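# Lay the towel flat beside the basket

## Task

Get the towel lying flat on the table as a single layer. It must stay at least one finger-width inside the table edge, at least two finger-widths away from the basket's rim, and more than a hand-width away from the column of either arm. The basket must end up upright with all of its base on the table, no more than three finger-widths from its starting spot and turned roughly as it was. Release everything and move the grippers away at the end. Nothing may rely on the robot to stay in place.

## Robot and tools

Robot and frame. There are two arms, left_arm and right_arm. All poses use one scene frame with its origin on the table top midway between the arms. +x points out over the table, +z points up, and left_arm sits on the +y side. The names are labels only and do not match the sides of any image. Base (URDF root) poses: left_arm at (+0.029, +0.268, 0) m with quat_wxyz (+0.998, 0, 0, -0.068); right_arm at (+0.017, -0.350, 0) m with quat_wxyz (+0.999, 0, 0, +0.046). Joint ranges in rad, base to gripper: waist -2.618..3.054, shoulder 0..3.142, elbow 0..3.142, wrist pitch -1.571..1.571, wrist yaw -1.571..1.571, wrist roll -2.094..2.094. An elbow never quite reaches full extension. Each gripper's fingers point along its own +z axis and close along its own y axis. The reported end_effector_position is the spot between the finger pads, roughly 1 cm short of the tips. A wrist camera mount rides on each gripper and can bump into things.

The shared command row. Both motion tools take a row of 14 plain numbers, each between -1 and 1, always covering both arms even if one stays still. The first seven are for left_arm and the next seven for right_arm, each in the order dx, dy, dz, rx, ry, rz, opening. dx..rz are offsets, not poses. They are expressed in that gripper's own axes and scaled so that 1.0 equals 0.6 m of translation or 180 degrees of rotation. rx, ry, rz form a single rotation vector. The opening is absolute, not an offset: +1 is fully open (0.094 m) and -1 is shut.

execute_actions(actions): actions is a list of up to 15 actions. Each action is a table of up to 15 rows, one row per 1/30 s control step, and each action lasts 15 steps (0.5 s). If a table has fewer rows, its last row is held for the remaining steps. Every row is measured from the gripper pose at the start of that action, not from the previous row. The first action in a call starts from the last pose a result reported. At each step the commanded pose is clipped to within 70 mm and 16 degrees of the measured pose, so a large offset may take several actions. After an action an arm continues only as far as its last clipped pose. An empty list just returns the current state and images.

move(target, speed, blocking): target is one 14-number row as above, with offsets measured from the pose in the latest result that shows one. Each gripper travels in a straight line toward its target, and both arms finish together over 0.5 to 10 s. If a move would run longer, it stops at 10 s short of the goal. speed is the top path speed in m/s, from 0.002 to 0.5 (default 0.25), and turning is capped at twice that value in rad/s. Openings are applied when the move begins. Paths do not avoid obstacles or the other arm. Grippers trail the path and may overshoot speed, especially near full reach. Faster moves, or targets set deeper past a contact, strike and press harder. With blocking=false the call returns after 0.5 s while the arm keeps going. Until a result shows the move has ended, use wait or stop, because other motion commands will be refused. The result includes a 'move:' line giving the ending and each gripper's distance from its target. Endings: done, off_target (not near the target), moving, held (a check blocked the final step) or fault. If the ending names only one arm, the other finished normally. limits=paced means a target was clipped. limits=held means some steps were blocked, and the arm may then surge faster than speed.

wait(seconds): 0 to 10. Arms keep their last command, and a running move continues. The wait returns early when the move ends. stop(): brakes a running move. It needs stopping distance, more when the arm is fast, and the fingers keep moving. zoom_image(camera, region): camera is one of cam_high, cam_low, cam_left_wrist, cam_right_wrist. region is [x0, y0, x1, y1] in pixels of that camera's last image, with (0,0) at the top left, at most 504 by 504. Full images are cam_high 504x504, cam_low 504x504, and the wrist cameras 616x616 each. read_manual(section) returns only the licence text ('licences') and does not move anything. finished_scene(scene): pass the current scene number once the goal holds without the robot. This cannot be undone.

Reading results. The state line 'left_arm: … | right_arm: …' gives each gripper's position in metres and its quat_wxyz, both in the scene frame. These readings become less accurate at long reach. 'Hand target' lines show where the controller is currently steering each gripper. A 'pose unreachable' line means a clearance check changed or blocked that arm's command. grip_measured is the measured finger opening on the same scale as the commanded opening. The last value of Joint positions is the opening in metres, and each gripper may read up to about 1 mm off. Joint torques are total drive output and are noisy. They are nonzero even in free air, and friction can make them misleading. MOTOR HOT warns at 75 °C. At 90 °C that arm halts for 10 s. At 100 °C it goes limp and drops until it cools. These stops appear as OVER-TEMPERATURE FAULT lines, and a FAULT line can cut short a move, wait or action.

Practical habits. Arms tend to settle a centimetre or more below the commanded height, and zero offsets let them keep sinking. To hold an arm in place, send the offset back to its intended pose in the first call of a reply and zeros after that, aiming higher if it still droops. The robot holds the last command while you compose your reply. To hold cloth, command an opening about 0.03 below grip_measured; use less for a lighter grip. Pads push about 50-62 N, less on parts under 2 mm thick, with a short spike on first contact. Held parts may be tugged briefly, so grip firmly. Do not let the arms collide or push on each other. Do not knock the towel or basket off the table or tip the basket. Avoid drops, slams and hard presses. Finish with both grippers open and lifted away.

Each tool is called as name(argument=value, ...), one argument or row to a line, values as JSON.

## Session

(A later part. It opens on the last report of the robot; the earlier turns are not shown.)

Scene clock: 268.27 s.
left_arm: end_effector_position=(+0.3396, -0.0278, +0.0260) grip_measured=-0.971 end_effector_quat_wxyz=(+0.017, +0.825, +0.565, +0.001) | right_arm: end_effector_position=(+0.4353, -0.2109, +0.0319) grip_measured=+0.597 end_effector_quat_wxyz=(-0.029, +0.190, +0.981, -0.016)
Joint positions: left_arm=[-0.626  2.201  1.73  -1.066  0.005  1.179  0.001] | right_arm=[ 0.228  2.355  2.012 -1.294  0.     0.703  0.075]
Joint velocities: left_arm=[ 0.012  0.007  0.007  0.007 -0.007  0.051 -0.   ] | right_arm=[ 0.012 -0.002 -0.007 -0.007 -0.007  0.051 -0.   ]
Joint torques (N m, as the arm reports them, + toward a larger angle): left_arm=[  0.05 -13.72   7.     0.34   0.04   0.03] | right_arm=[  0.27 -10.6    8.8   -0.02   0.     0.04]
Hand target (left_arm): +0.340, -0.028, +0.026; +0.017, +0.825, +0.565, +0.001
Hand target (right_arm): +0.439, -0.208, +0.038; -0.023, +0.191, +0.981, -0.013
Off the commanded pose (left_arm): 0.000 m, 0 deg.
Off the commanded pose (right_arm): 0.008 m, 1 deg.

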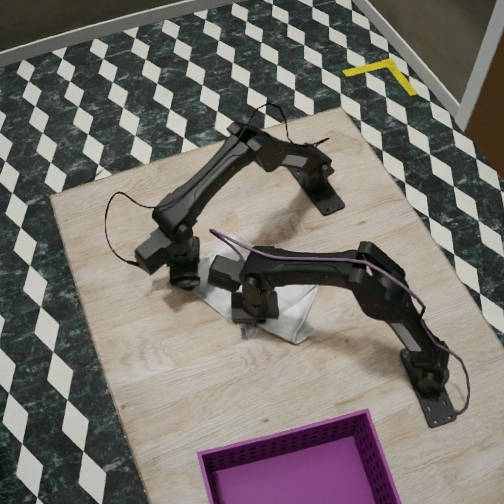

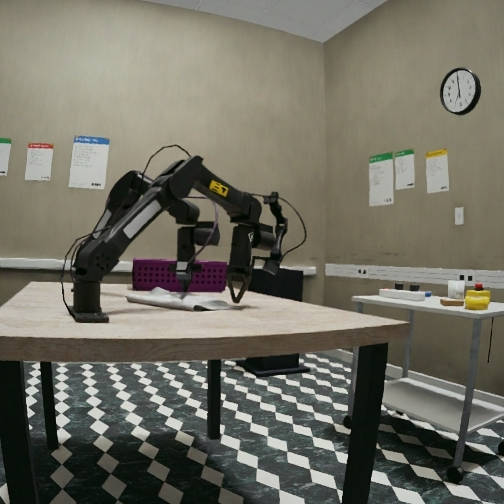

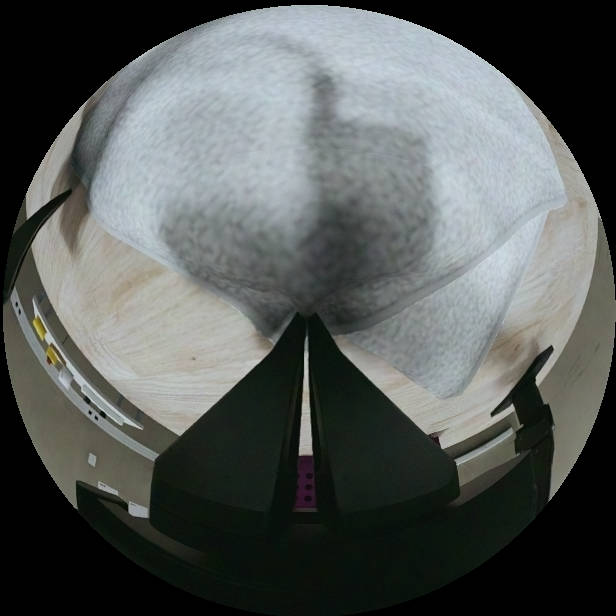

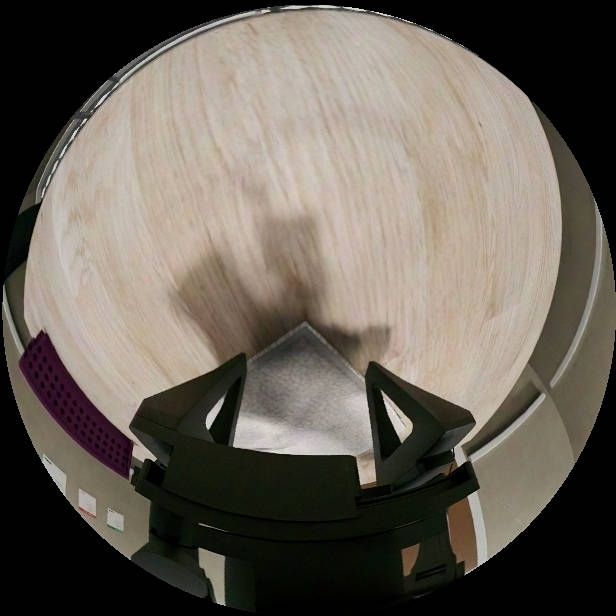

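execute_actions(
  actions=[
    [[0,0,0,0,0,0,-1, -0.003,0,0.022,0,0,0,0.6]],
  ],
)

zoom_image(
  camera="cam_right_wrist",
  region=[158, 250, 458, 470],
)

Scene clock: 270.30 s.
left_arm: end_effector_position=(+0.3396, -0.0278, +0.0260) grip_measured=-0.971 end_effector_quat_wxyz=(+0.017, +0.825, +0.565, +0.001) | right_arm: end_effector_position=(+0.4337, -0.2114, +0.0210) grip_measured=+0.597 end_effector_quat_wxyz=(-0.032, +0.190, +0.981, -0.018)
Joint positions: left_arm=[-0.626  2.201  1.73  -1.066  0.005  1.179  0.001] | right_arm=[ 0.228  2.363  1.982 -1.264  0.     0.703  0.075]
Joint velocities: left_arm=[-0.002 -0.007  0.017  0.022  0.007 -0.022 -0.001] | right_arm=[-0.007  0.012 -0.012  0.081 -0.007  0.022  0.   ]
Joint torques (N m, as the arm reports them, + toward a larger angle): left_arm=[  0.03 -13.91   6.98   0.32   0.     0.01] | right_arm=[ -0.14 -10.81   5.41   0.16  -0.02  -0.03]
Hand target (left_arm): +0.340, -0.028, +0.026; +0.017, +0.825, +0.565, +0.001
Hand target (right_arm): +0.436, -0.212, +0.019; -0.028, +0.190, +0.981, -0.016
Off the commanded pose (left_arm): 0.000 m, 0 deg.
Off the commanded pose (right_arm): 0.003 m, 0 deg.

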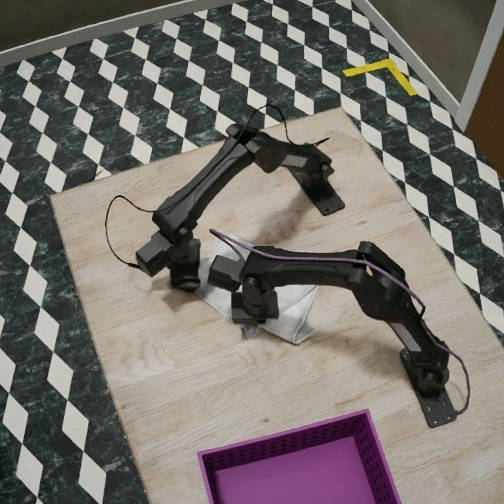

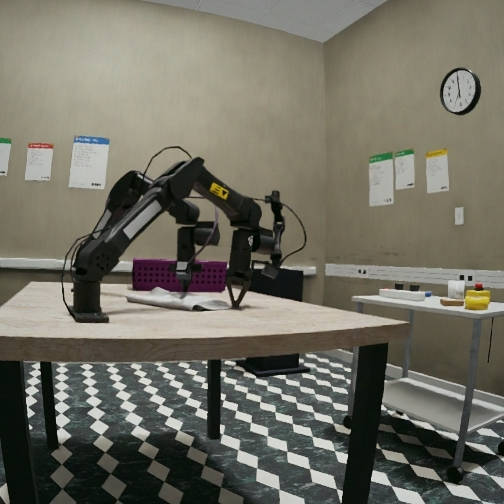

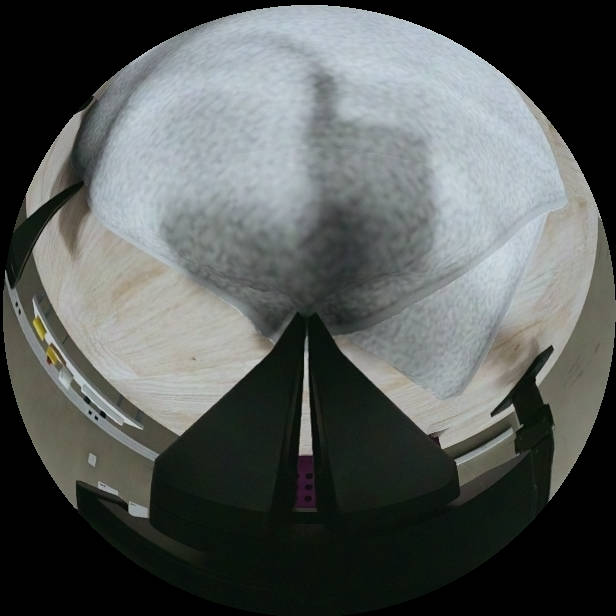

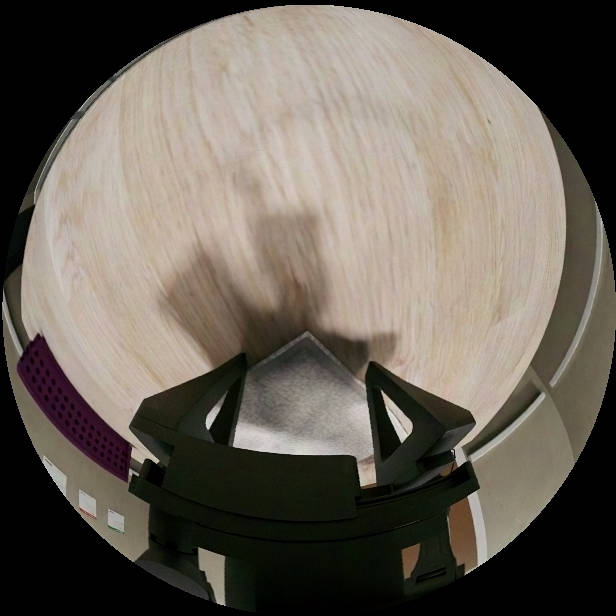

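Region (158, 250, 458, 470) of cam_right_wrist's 616x616 image, scaled by 1.680, with more detail than that image has; it fills the top 370 rows of this view, and the rest is white.

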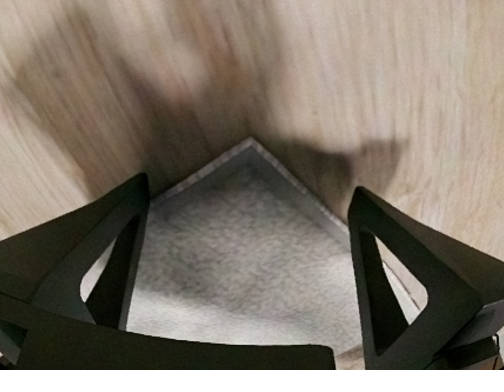

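execute_actions(
  actions=[
    [[0,0,0,0,0,0,-1, 0,0,0.012,0,0,0,0.6],[0,0,0,0,0,0,-1, 0,0,0.012,0,0,0,0.5],[0,0,0,0,0,0,-1, 0,0,0.012,0,0,0,0.4],[0,0,0,0,0,0,-1, 0,0,0.012,0,0,0,0.3],[0,0,0,0,0,0,-1, 0,0,0.012,0,0,0,0.2],[0,0,0,0,0,0,-1, 0,0,0.012,0,0,0,0.1],[0,0,0,0,0,0,-1, 0,0,0.012,0,0,0,0.0],[0,0,0,0,0,0,-1, 0,0,0.012,0,0,0,-0.1],[0,0,0,0,0,0,-1, 0,0,0.012,0,0,0,-0.2],[0,0,0,0,0,0,-1, 0,0,0.012,0,0,0,-0.3],[0,0,0,0,0,0,-1, 0,0,0.012,0,0,0,-0.4]],
  ],
)

zoom_image(
  camera="cam_right_wrist",
  region=[158, 250, 458, 470],
)

Scene clock: 275.27 s.
left_arm: end_effector_position=(+0.3396, -0.0278, +0.0260) grip_measured=-0.971 end_effector_quat_wxyz=(+0.017, +0.825, +0.565, +0.001) | right_arm: end_effector_position=(+0.4363, -0.2083, +0.0188) grip_measured=-0.397 end_effector_quat_wxyz=(-0.029, +0.191, +0.981, -0.009)
Joint positions: left_arm=[-0.626  2.201  1.73  -1.066  0.005  1.179  0.001] | right_arm=[ 0.228  2.363  1.975 -1.241 -0.012  0.703  0.028]
Joint velocities: left_arm=[ 0.002 -0.007  0.017 -0.007 -0.081 -0.022 -0.001] | right_arm=[-0.002 -0.012 -0.007 -0.037  0.051 -0.037 -0.   ]
Joint torques (N m, as the arm reports them, + toward a larger angle): left_arm=[  0.02 -13.87   7.     0.33   0.03   0.04] | right_arm=[ -0.08 -10.75   4.58   0.14   0.14   0.  ]
Hand target (left_arm): +0.340, -0.028, +0.026; +0.017, +0.825, +0.565, +0.001
Hand target (right_arm): +0.433, -0.212, +0.014; -0.032, +0.190, +0.981, -0.018
Off the commanded pose (left_arm): 0.000 m, 0 deg.
Off the commanded pose (right_arm): 0.007 m, 1 deg.

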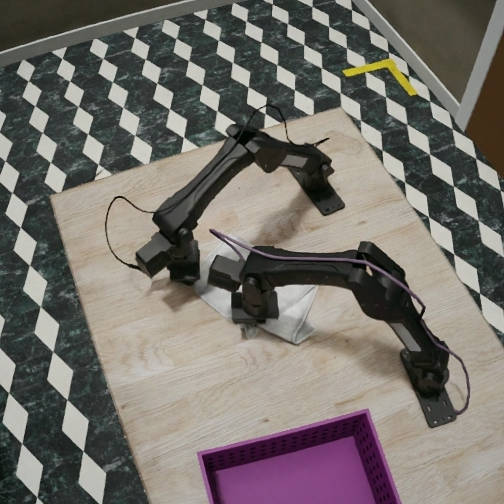

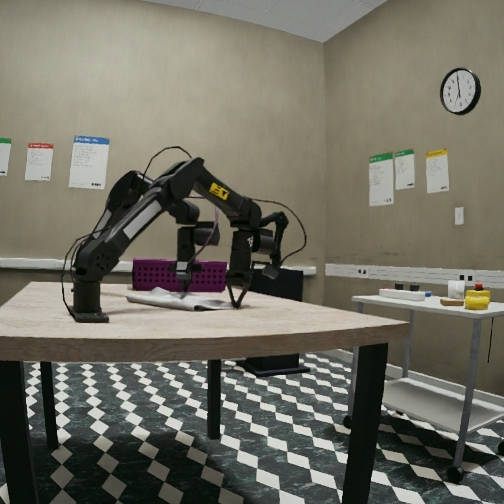

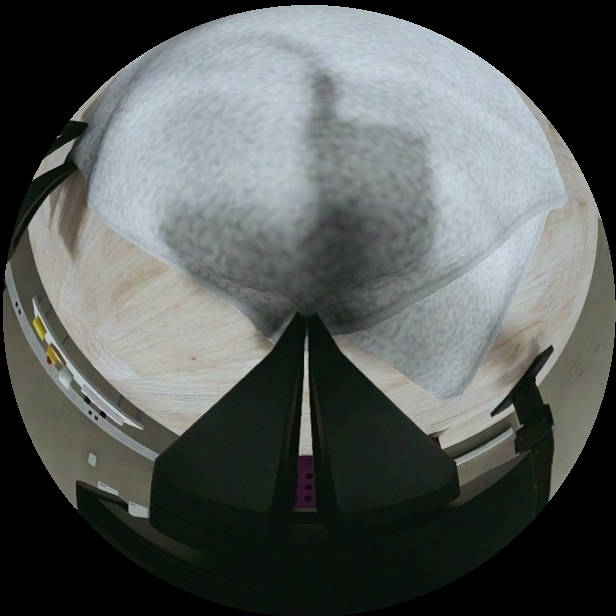

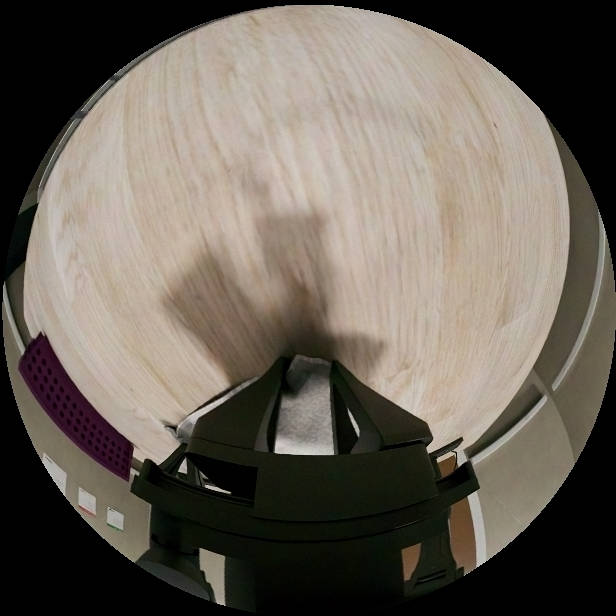

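Region (158, 250, 458, 470) of cam_right_wrist's 616x616 image, scaled by 1.680, with more detail than that image has; it fills the top 370 rows of this view, and the rest is white.

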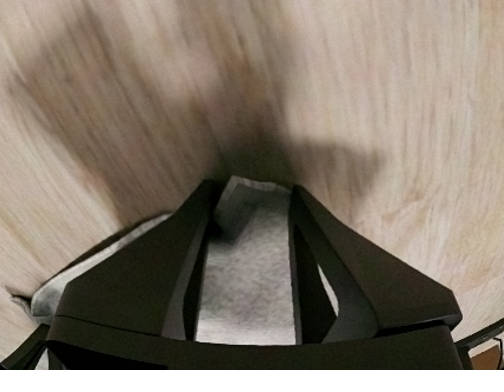

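execute_actions(
  actions=[
    [[0,0,0,0,0,0,-1, 0,0,0.01,0,0,0,-0.45],[0,0,0,0,0,0,-1, 0,0,0.01,0,0,0,-0.5],[0,0,0,0,0,0,-1, 0,0,0.01,0,0,0,-0.57],[0,0,0,0,0,0,-1, 0,0,0.01,0,0,0,-0.64],[0,0,0,0,0,0,-1, 0,0,0.01,0,0,0,-0.7],[0,0,0,0,0,0,-1, 0,0,0.01,0,0,0,-0.76],[0,0,0,0,0,0,-1, 0,0,0.01,0,0,0,-0.82],[0,0,0,0,0,0,-1, 0,0,0.01,0,0,0,-0.88],[0,0,0,0,0,0,-1, 0,0,0.01,0,0,0,-0.94],[0,0,0,0,0,0,-1, 0,0,0.01,0,0,0,-1]],
  ],
)

zoom_image(
  camera="cam_right_wrist",
  region=[158, 250, 458, 470],
)

Scene clock: 279.20 s.
left_arm: end_effector_position=(+0.3396, -0.0278, +0.0260) grip_measured=-0.971 end_effector_quat_wxyz=(+0.017, +0.825, +0.565, +0.001) | right_arm: end_effector_position=(+0.4349, -0.2090, +0.0189) grip_measured=-0.966 end_effector_quat_wxyz=(-0.031, +0.191, +0.981, -0.011)
Joint positions: left_arm=[-0.626  2.201  1.73  -1.066  0.005  1.179  0.001] | right_arm=[ 0.228  2.363  1.975 -1.248 -0.011  0.703  0.002]
Joint velocities: left_arm=[-0.002 -0.022  0.007 -0.125 -0.051  0.007 -0.001] | right_arm=[-0.002  0.002  0.007  0.037  0.051  0.051 -0.001]
Joint torques (N m, as the arm reports them, + toward a larger angle): left_arm=[  0.08 -13.94   7.16   0.3    0.02   0.03] | right_arm=[ -0.04 -10.79   4.48   0.32  -0.02   0.  ]
Hand target (left_arm): +0.340, -0.028, +0.026; +0.017, +0.825, +0.565, +0.001
Hand target (right_arm): +0.436, -0.208, +0.013; -0.029, +0.191, +0.981, -0.009
Off the commanded pose (left_arm): 0.000 m, 0 deg.
Off the commanded pose (right_arm): 0.006 m, 0 deg.

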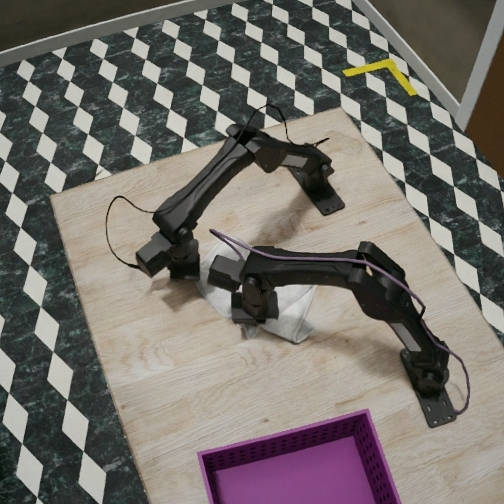

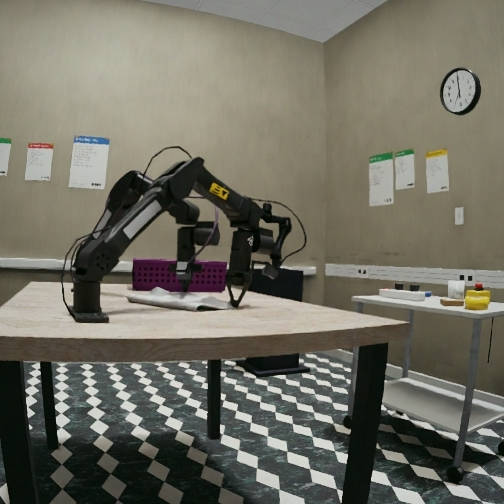

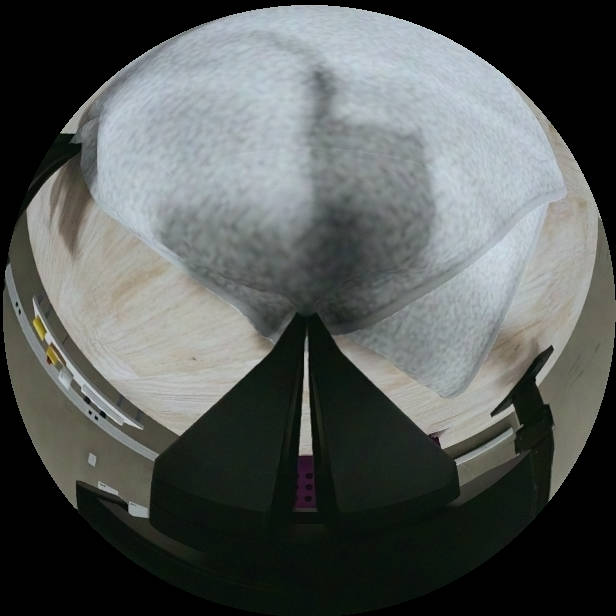

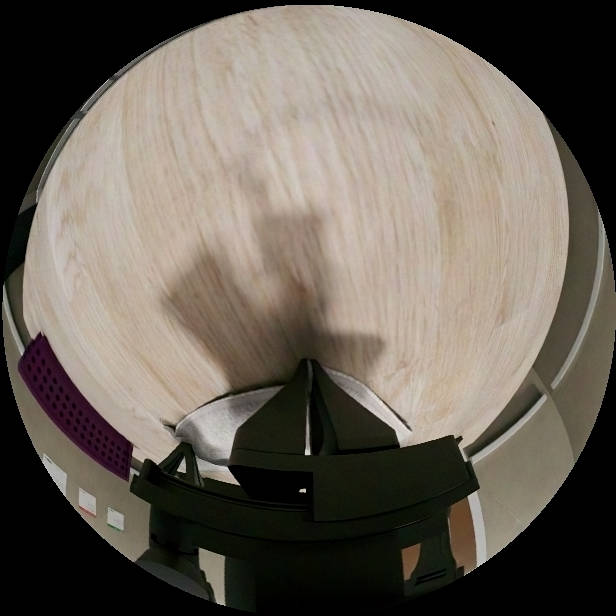

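Region (158, 250, 458, 470) of cam_right_wrist's 616x616 image, scaled by 1.680, with more detail than that image has; it fills the top 370 rows of this view, and the rest is white.

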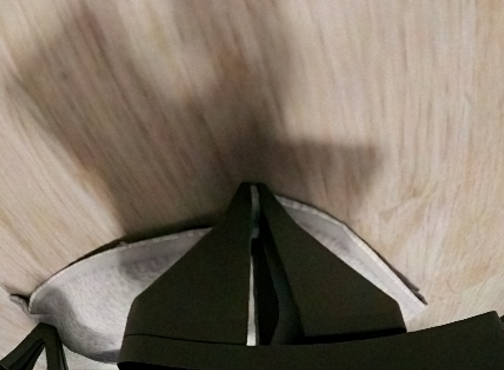

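move(
  target=[-0.033,-0.040,-0.183,0,0,0,-1, 0.051,-0.040,-0.188,0,0,0,-1],
  speed=0.12,
)

Scene clock: 315.33 s.
left_arm: end_effector_position=(+0.3114, -0.0336, +0.1274) grip_measured=-0.971 end_effector_quat_wxyz=(+0.019, +0.826, +0.563, +0.000) | right_arm: end_effector_position=(+0.4034, -0.2189, +0.1155) grip_measured=-0.966 end_effector_quat_wxyz=(-0.039, +0.191, +0.981, -0.014)
Joint positions: left_arm=[-0.683  2.104  1.983 -1.412  0.005  1.126  0.001] | right_arm=[ 0.228  2.216  2.109 -1.546 -0.014  0.703  0.002]
Joint velocities: left_arm=[-0.002 -0.002 -0.007 -0.066 -0.081 -0.022  0.   ] | right_arm=[-0.002  0.012  0.012 -0.007  0.022  0.051  0.   ]
Joint torques (N m, as the arm reports them, + toward a larger angle): left_arm=[ -0.3  -13.37   9.52   0.04   0.01  -0.1 ] | right_arm=[  0.   -12.13   8.38  -0.06   0.05   0.  ]
Hand target (left_arm): +0.308, -0.033, +0.136; +0.018, +0.825, +0.565, +0.001
Hand target (right_arm): +0.406, -0.219, +0.134; -0.019, +0.191, +0.981, -0.004
Off the commanded pose (left_arm): 0.009 m, 0 deg.
Off the commanded pose (right_arm): 0.019 m, 1 deg.
joint sent to its limit (right arm) — the command would take joint 4 (wrist pitch) past its lower limit, so that joint was sent only as far as its limit.
move: off_target (right_arm)

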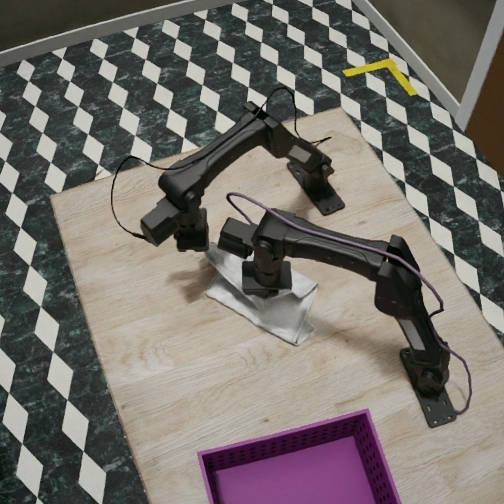

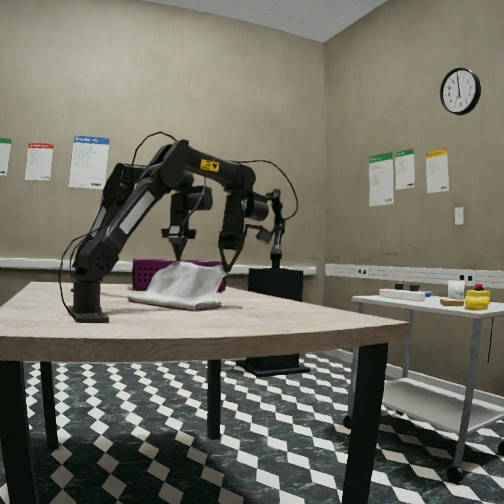

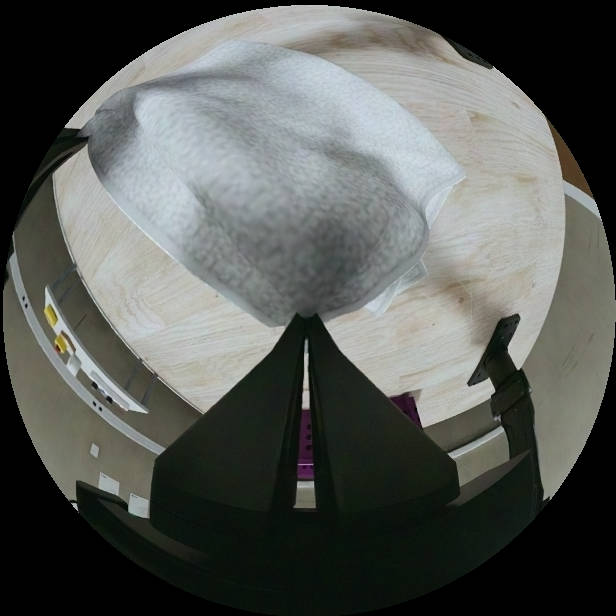

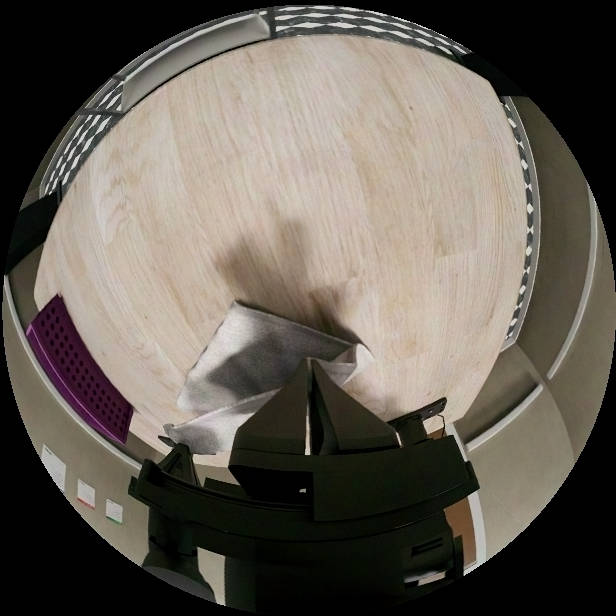

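move(
  target=[0.0505,-0.0933,-0.254,-0.2,-0.096,0,-1, 0.2,-0.0237,-0.26,-0.145,-0.17,0,-1],
  speed=0.12,
)

Scene clock: 330.20 s.
left_arm: end_effector_position=(+0.2697, +0.0159, +0.2823) grip_measured=-0.971 end_effector_quat_wxyz=(+0.360, +0.767, +0.528, +0.055) | right_arm: end_effector_position=(+0.3034, -0.1833, +0.2741) grip_measured=-0.966 end_effector_quat_wxyz=(+0.244, +0.185, +0.940, +0.153)
Joint positions: left_arm=[-0.674  1.287  1.424 -0.962  0.005  1.126  0.001] | right_arm=[ 0.5    1.372  1.559 -1.187  0.124  0.945  0.002]
Joint velocities: left_arm=[-0.012 -0.012  0.017  0.022 -0.022 -0.037 -0.   ] | right_arm=[ 0.007 -0.007 -0.017  0.066 -0.007 -0.007  0.   ]
Joint torques (N m, as the arm reports them, + toward a larger angle): left_arm=[ 0.77 -6.28  5.45  1.54  0.07  0.06] | right_arm=[ 0.78 -5.81  5.97  1.17  0.28  0.02]
Hand target (left_arm): +0.268, +0.021, +0.276; +0.355, +0.768, +0.530, +0.054
Hand target (right_arm): +0.302, -0.185, +0.282; +0.260, +0.186, +0.934, +0.158
Off the commanded pose (left_arm): 0.007 m, 1 deg.
Off the commanded pose (right_arm): 0.007 m, 2 deg.
move: done

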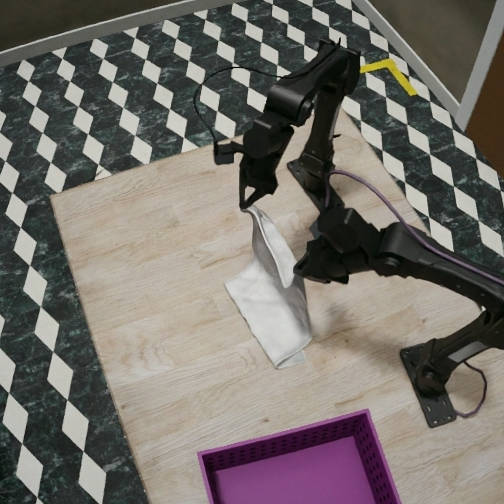

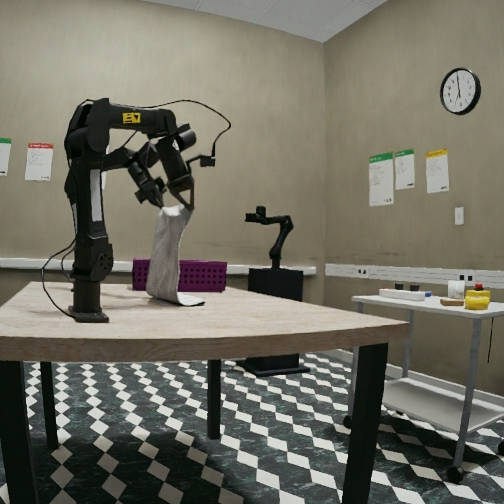

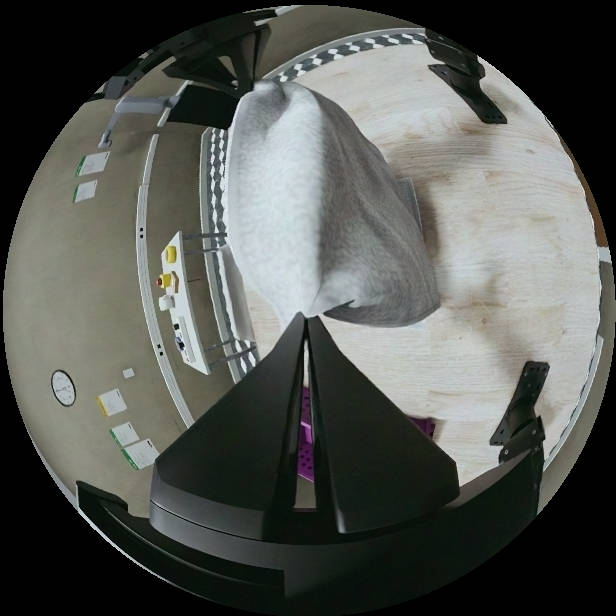

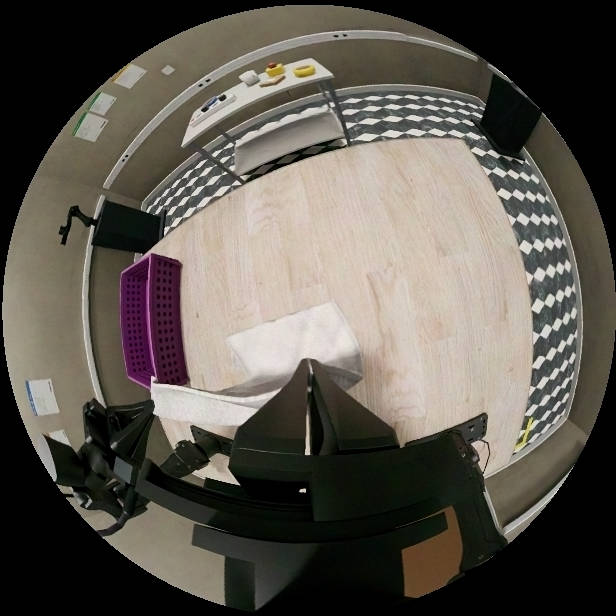

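move(
  target=[-0.098,0.195,-0.338,-0.16,-0.078,0,-1, -0.059,0.168,-0.388,-0.232,-0.0764,0,-1],
  speed=0.12,
)

Scene clock: 358.67 s.
left_arm: end_effector_position=(+0.2420, +0.0449, +0.5146) grip_measured=-0.972 end_effector_quat_wxyz=(+0.598, +0.656, +0.450, +0.093) | right_arm: end_effector_position=(+0.2497, -0.1545, +0.5057) grip_measured=-0.966 end_effector_quat_wxyz=(+0.391, +0.113, +0.803, +0.435)
Joint positions: left_arm=[-0.674  1.238  2.002 -1.033  0.005  1.126  0.001] | right_arm=[ 0.602  1.248  2.028 -1.1   -0.006  0.976  0.002]
Joint velocities: left_arm=[-0.012  0.002  0.012 -0.066  0.022  0.022 -0.   ] | right_arm=[-0.002  0.007  0.002  0.022 -0.051 -0.022  0.   ]
Joint torques (N m, as the arm reports them, + toward a larger angle): left_arm=[ 0.88 -1.46  8.21  1.84  0.09 -0.04] | right_arm=[ 0.88 -1.98  7.28  1.78 -0.04 -0.03]
Hand target (left_arm): +0.242, +0.047, +0.519; +0.601, +0.652, +0.453, +0.092
Hand target (right_arm): +0.242, -0.156, +0.522; +0.401, +0.105, +0.788, +0.455
Off the commanded pose (left_arm): 0.006 m, 0 deg.
Off the commanded pose (right_arm): 0.018 m, 3 deg.
move: off_target (right_arm)

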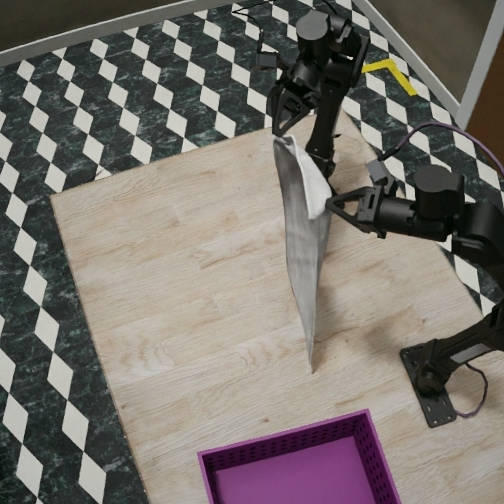

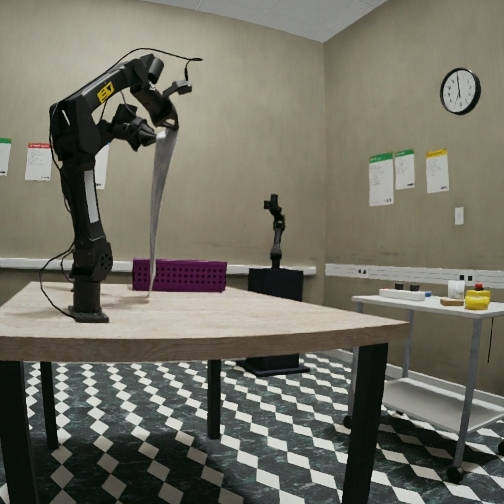

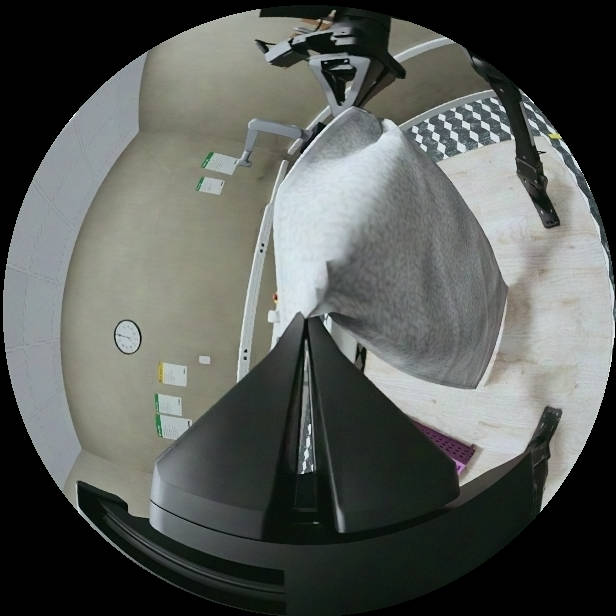

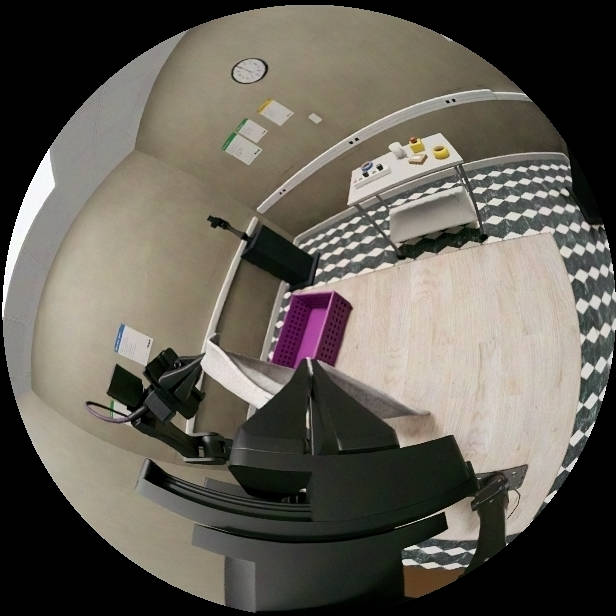

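move(
  target=[-0.125,-0.104,-0.143,0,0,0,-1, 0,0,0,0,0,0,-1],
  speed=0.002,
  blocking=false,
)

stop(
)

Scene clock: 371.40 s.
left_arm: end_effector_position=(+0.2421, +0.0448, +0.5140) grip_measured=-0.972 end_effector_quat_wxyz=(+0.597, +0.657, +0.451, +0.093) | right_arm: end_effector_position=(+0.2497, -0.1545, +0.5057) grip_measured=-0.966 end_effector_quat_wxyz=(+0.391, +0.113, +0.803, +0.436)
Joint positions: left_arm=[-0.674  1.239  2.002 -1.035  0.005  1.126  0.001] | right_arm=[ 0.602  1.248  2.028 -1.1   -0.006  0.976  0.002]
Joint velocities: left_arm=[ 0.012 -0.007  0.012 -0.007  0.066 -0.066 -0.001] | right_arm=[-0.012 -0.007 -0.002  0.022  0.007  0.007 -0.   ]
Joint torques (N m, as the arm reports them, + toward a larger angle): left_arm=[-0.33 -2.35  5.39  1.96 -0.03  0.  ] | right_arm=[ 0.   -1.34  4.78  1.65  0.01 -0.01]
Hand target (left_arm): +0.241, +0.045, +0.514; +0.597, +0.657, +0.451, +0.093
Hand target (right_arm): +0.250, -0.155, +0.506; +0.391, +0.113, +0.803, +0.436
Off the commanded pose (left_arm): 0.130 m, 0 deg.
Off the commanded pose (right_arm): 0.000 m, 0 deg.
move: running

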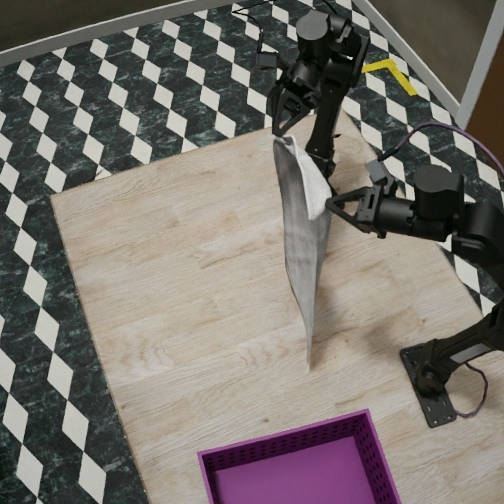

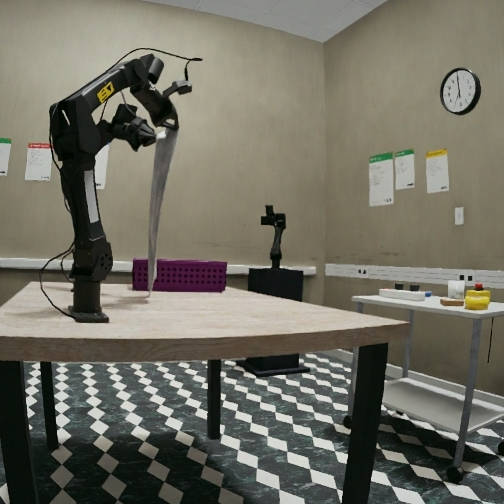

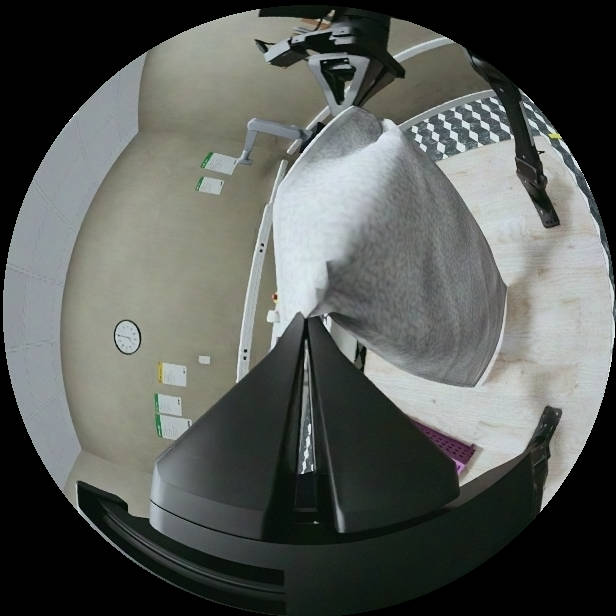

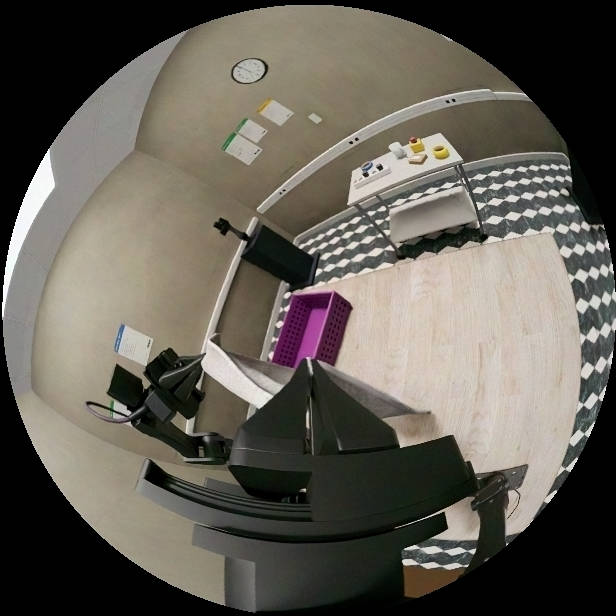

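Scene clock: 371.63 s.
left_arm: end_effector_position=(+0.2421, +0.0448, +0.5140) grip_measured=-0.972 end_effector_quat_wxyz=(+0.597, +0.657, +0.451, +0.093) | right_arm: end_effector_position=(+0.2497, -0.1545, +0.5057) grip_measured=-0.966 end_effector_quat_wxyz=(+0.391, +0.113, +0.803, +0.436)
Joint positions: left_arm=[-0.674  1.239  2.002 -1.035  0.005  1.126  0.001] | right_arm=[ 0.602  1.248  2.028 -1.1   -0.006  0.976  0.002]
Joint velocities: left_arm=[-0.002 -0.012  0.002 -0.066 -0.022 -0.066  0.001] | right_arm=[-0.012 -0.022 -0.022 -0.066  0.081 -0.007 -0.   ]
Joint torques (N m, as the arm reports them, + toward a larger angle): left_arm=[-0.32 -2.34  5.49  1.99 -0.01  0.  ] | right_arm=[ 0.   -1.34  4.77  1.64  0.01 -0.01]
Hand target (left_arm): +0.241, +0.045, +0.514; +0.597, +0.657, +0.451, +0.093
Hand target (right_arm): +0.250, -0.155, +0.506; +0.391, +0.113, +0.803, +0.436
Off the commanded pose (left_arm): 0.130 m, 0 deg.
Off the commanded pose (right_arm): 0.000 m, 0 deg.
earlier move: stopped

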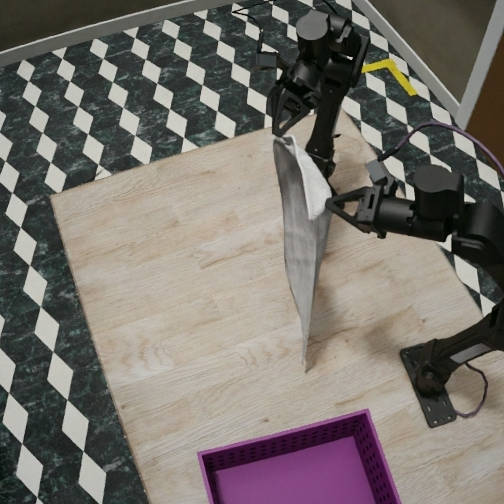

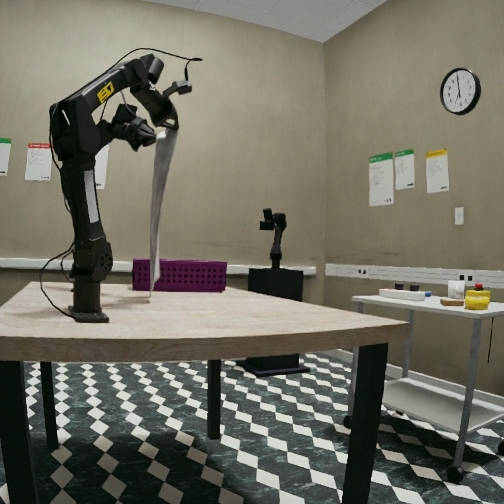

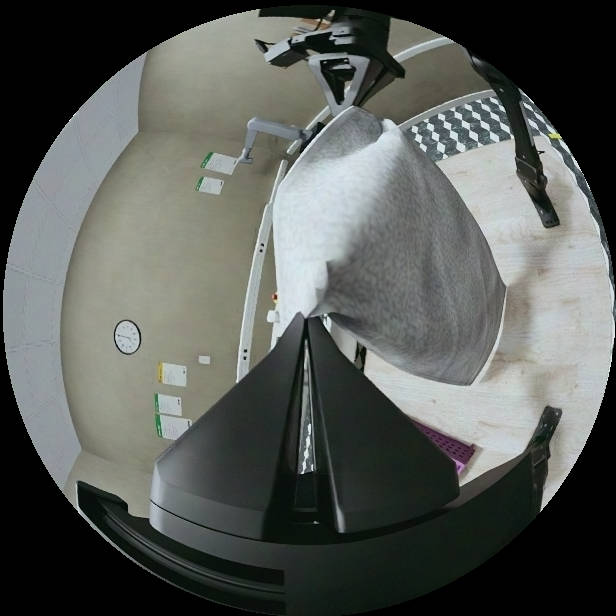

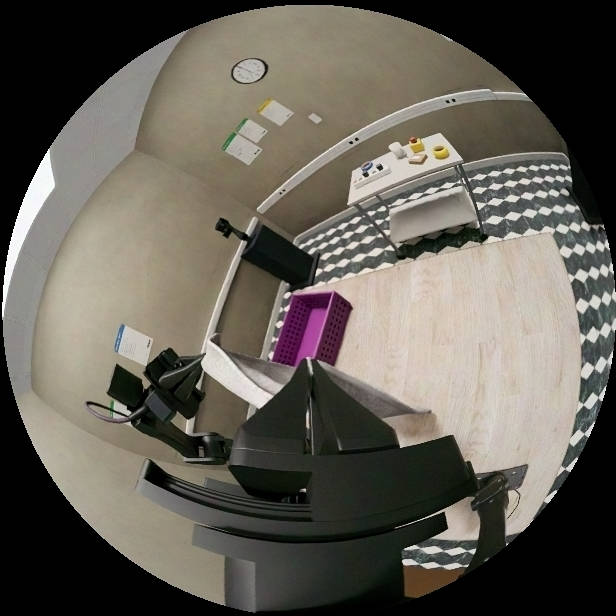

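move(
  target=[-0.126,-0.094,-0.142,0,0,0,-1, 0.140,0.052,-0.170,0,0,0,-1],
  speed=0.1,
)

Scene clock: 378.07 s.
left_arm: end_effector_position=(+0.1140, +0.0419, +0.5165) grip_measured=-0.972 end_effector_quat_wxyz=(+0.597, +0.664, +0.442, +0.091) | right_arm: end_effector_position=(+0.1197, -0.1595, +0.5201) grip_measured=-0.966 end_effector_quat_wxyz=(+0.371, +0.110, +0.792, +0.472)
Joint positions: left_arm=[-1.74   1.255  2.157 -1.411 -0.982  0.701  0.001] | right_arm=[ 1.745  1.235  2.235 -1.545  1.001  1.515  0.002]
Joint velocities: left_arm=[-0.017 -0.002 -0.002 -0.022  0.007 -0.022 -0.   ] | right_arm=[ 0.007 -0.012 -0.007 -0.051 -0.022  0.007 -0.   ]
Joint torques (N m, as the arm reports them, + toward a larger angle): left_arm=[-0.42 -0.18  7.01  1.4  -0.53 -0.12] | right_arm=[0.6  1.25 2.9  1.2  0.42 0.04]
Hand target (left_arm): +0.116, +0.046, +0.521; +0.601, +0.656, +0.448, +0.093
Hand target (right_arm): +0.120, -0.156, +0.518; +0.382, +0.106, +0.794, +0.461
Off the commanded pose (left_arm): 0.004 m, 1 deg.
Off the commanded pose (right_arm): 0.008 m, 5 deg.
joint sent to its limit (right arm) — the command would take joint 4 (wrist pitch) past its lower limit, so that joint was sent only as far as its limit.
move: off_target (right_arm)

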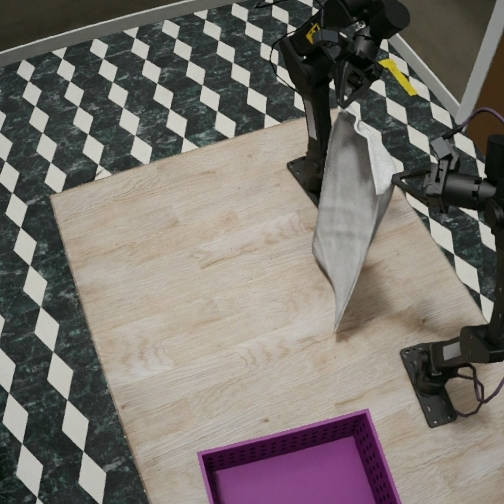

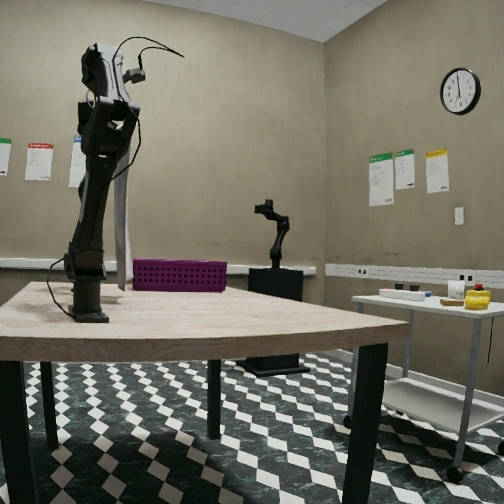

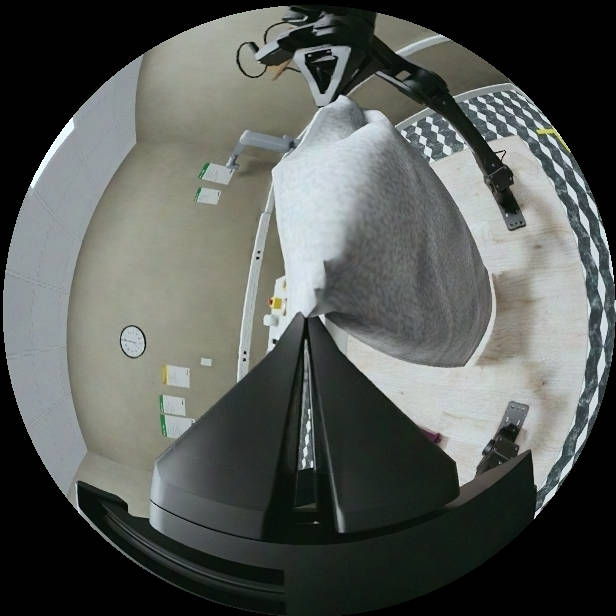

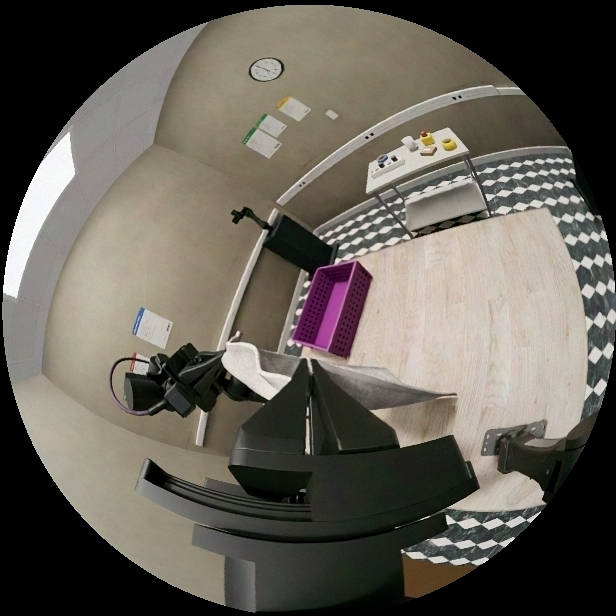

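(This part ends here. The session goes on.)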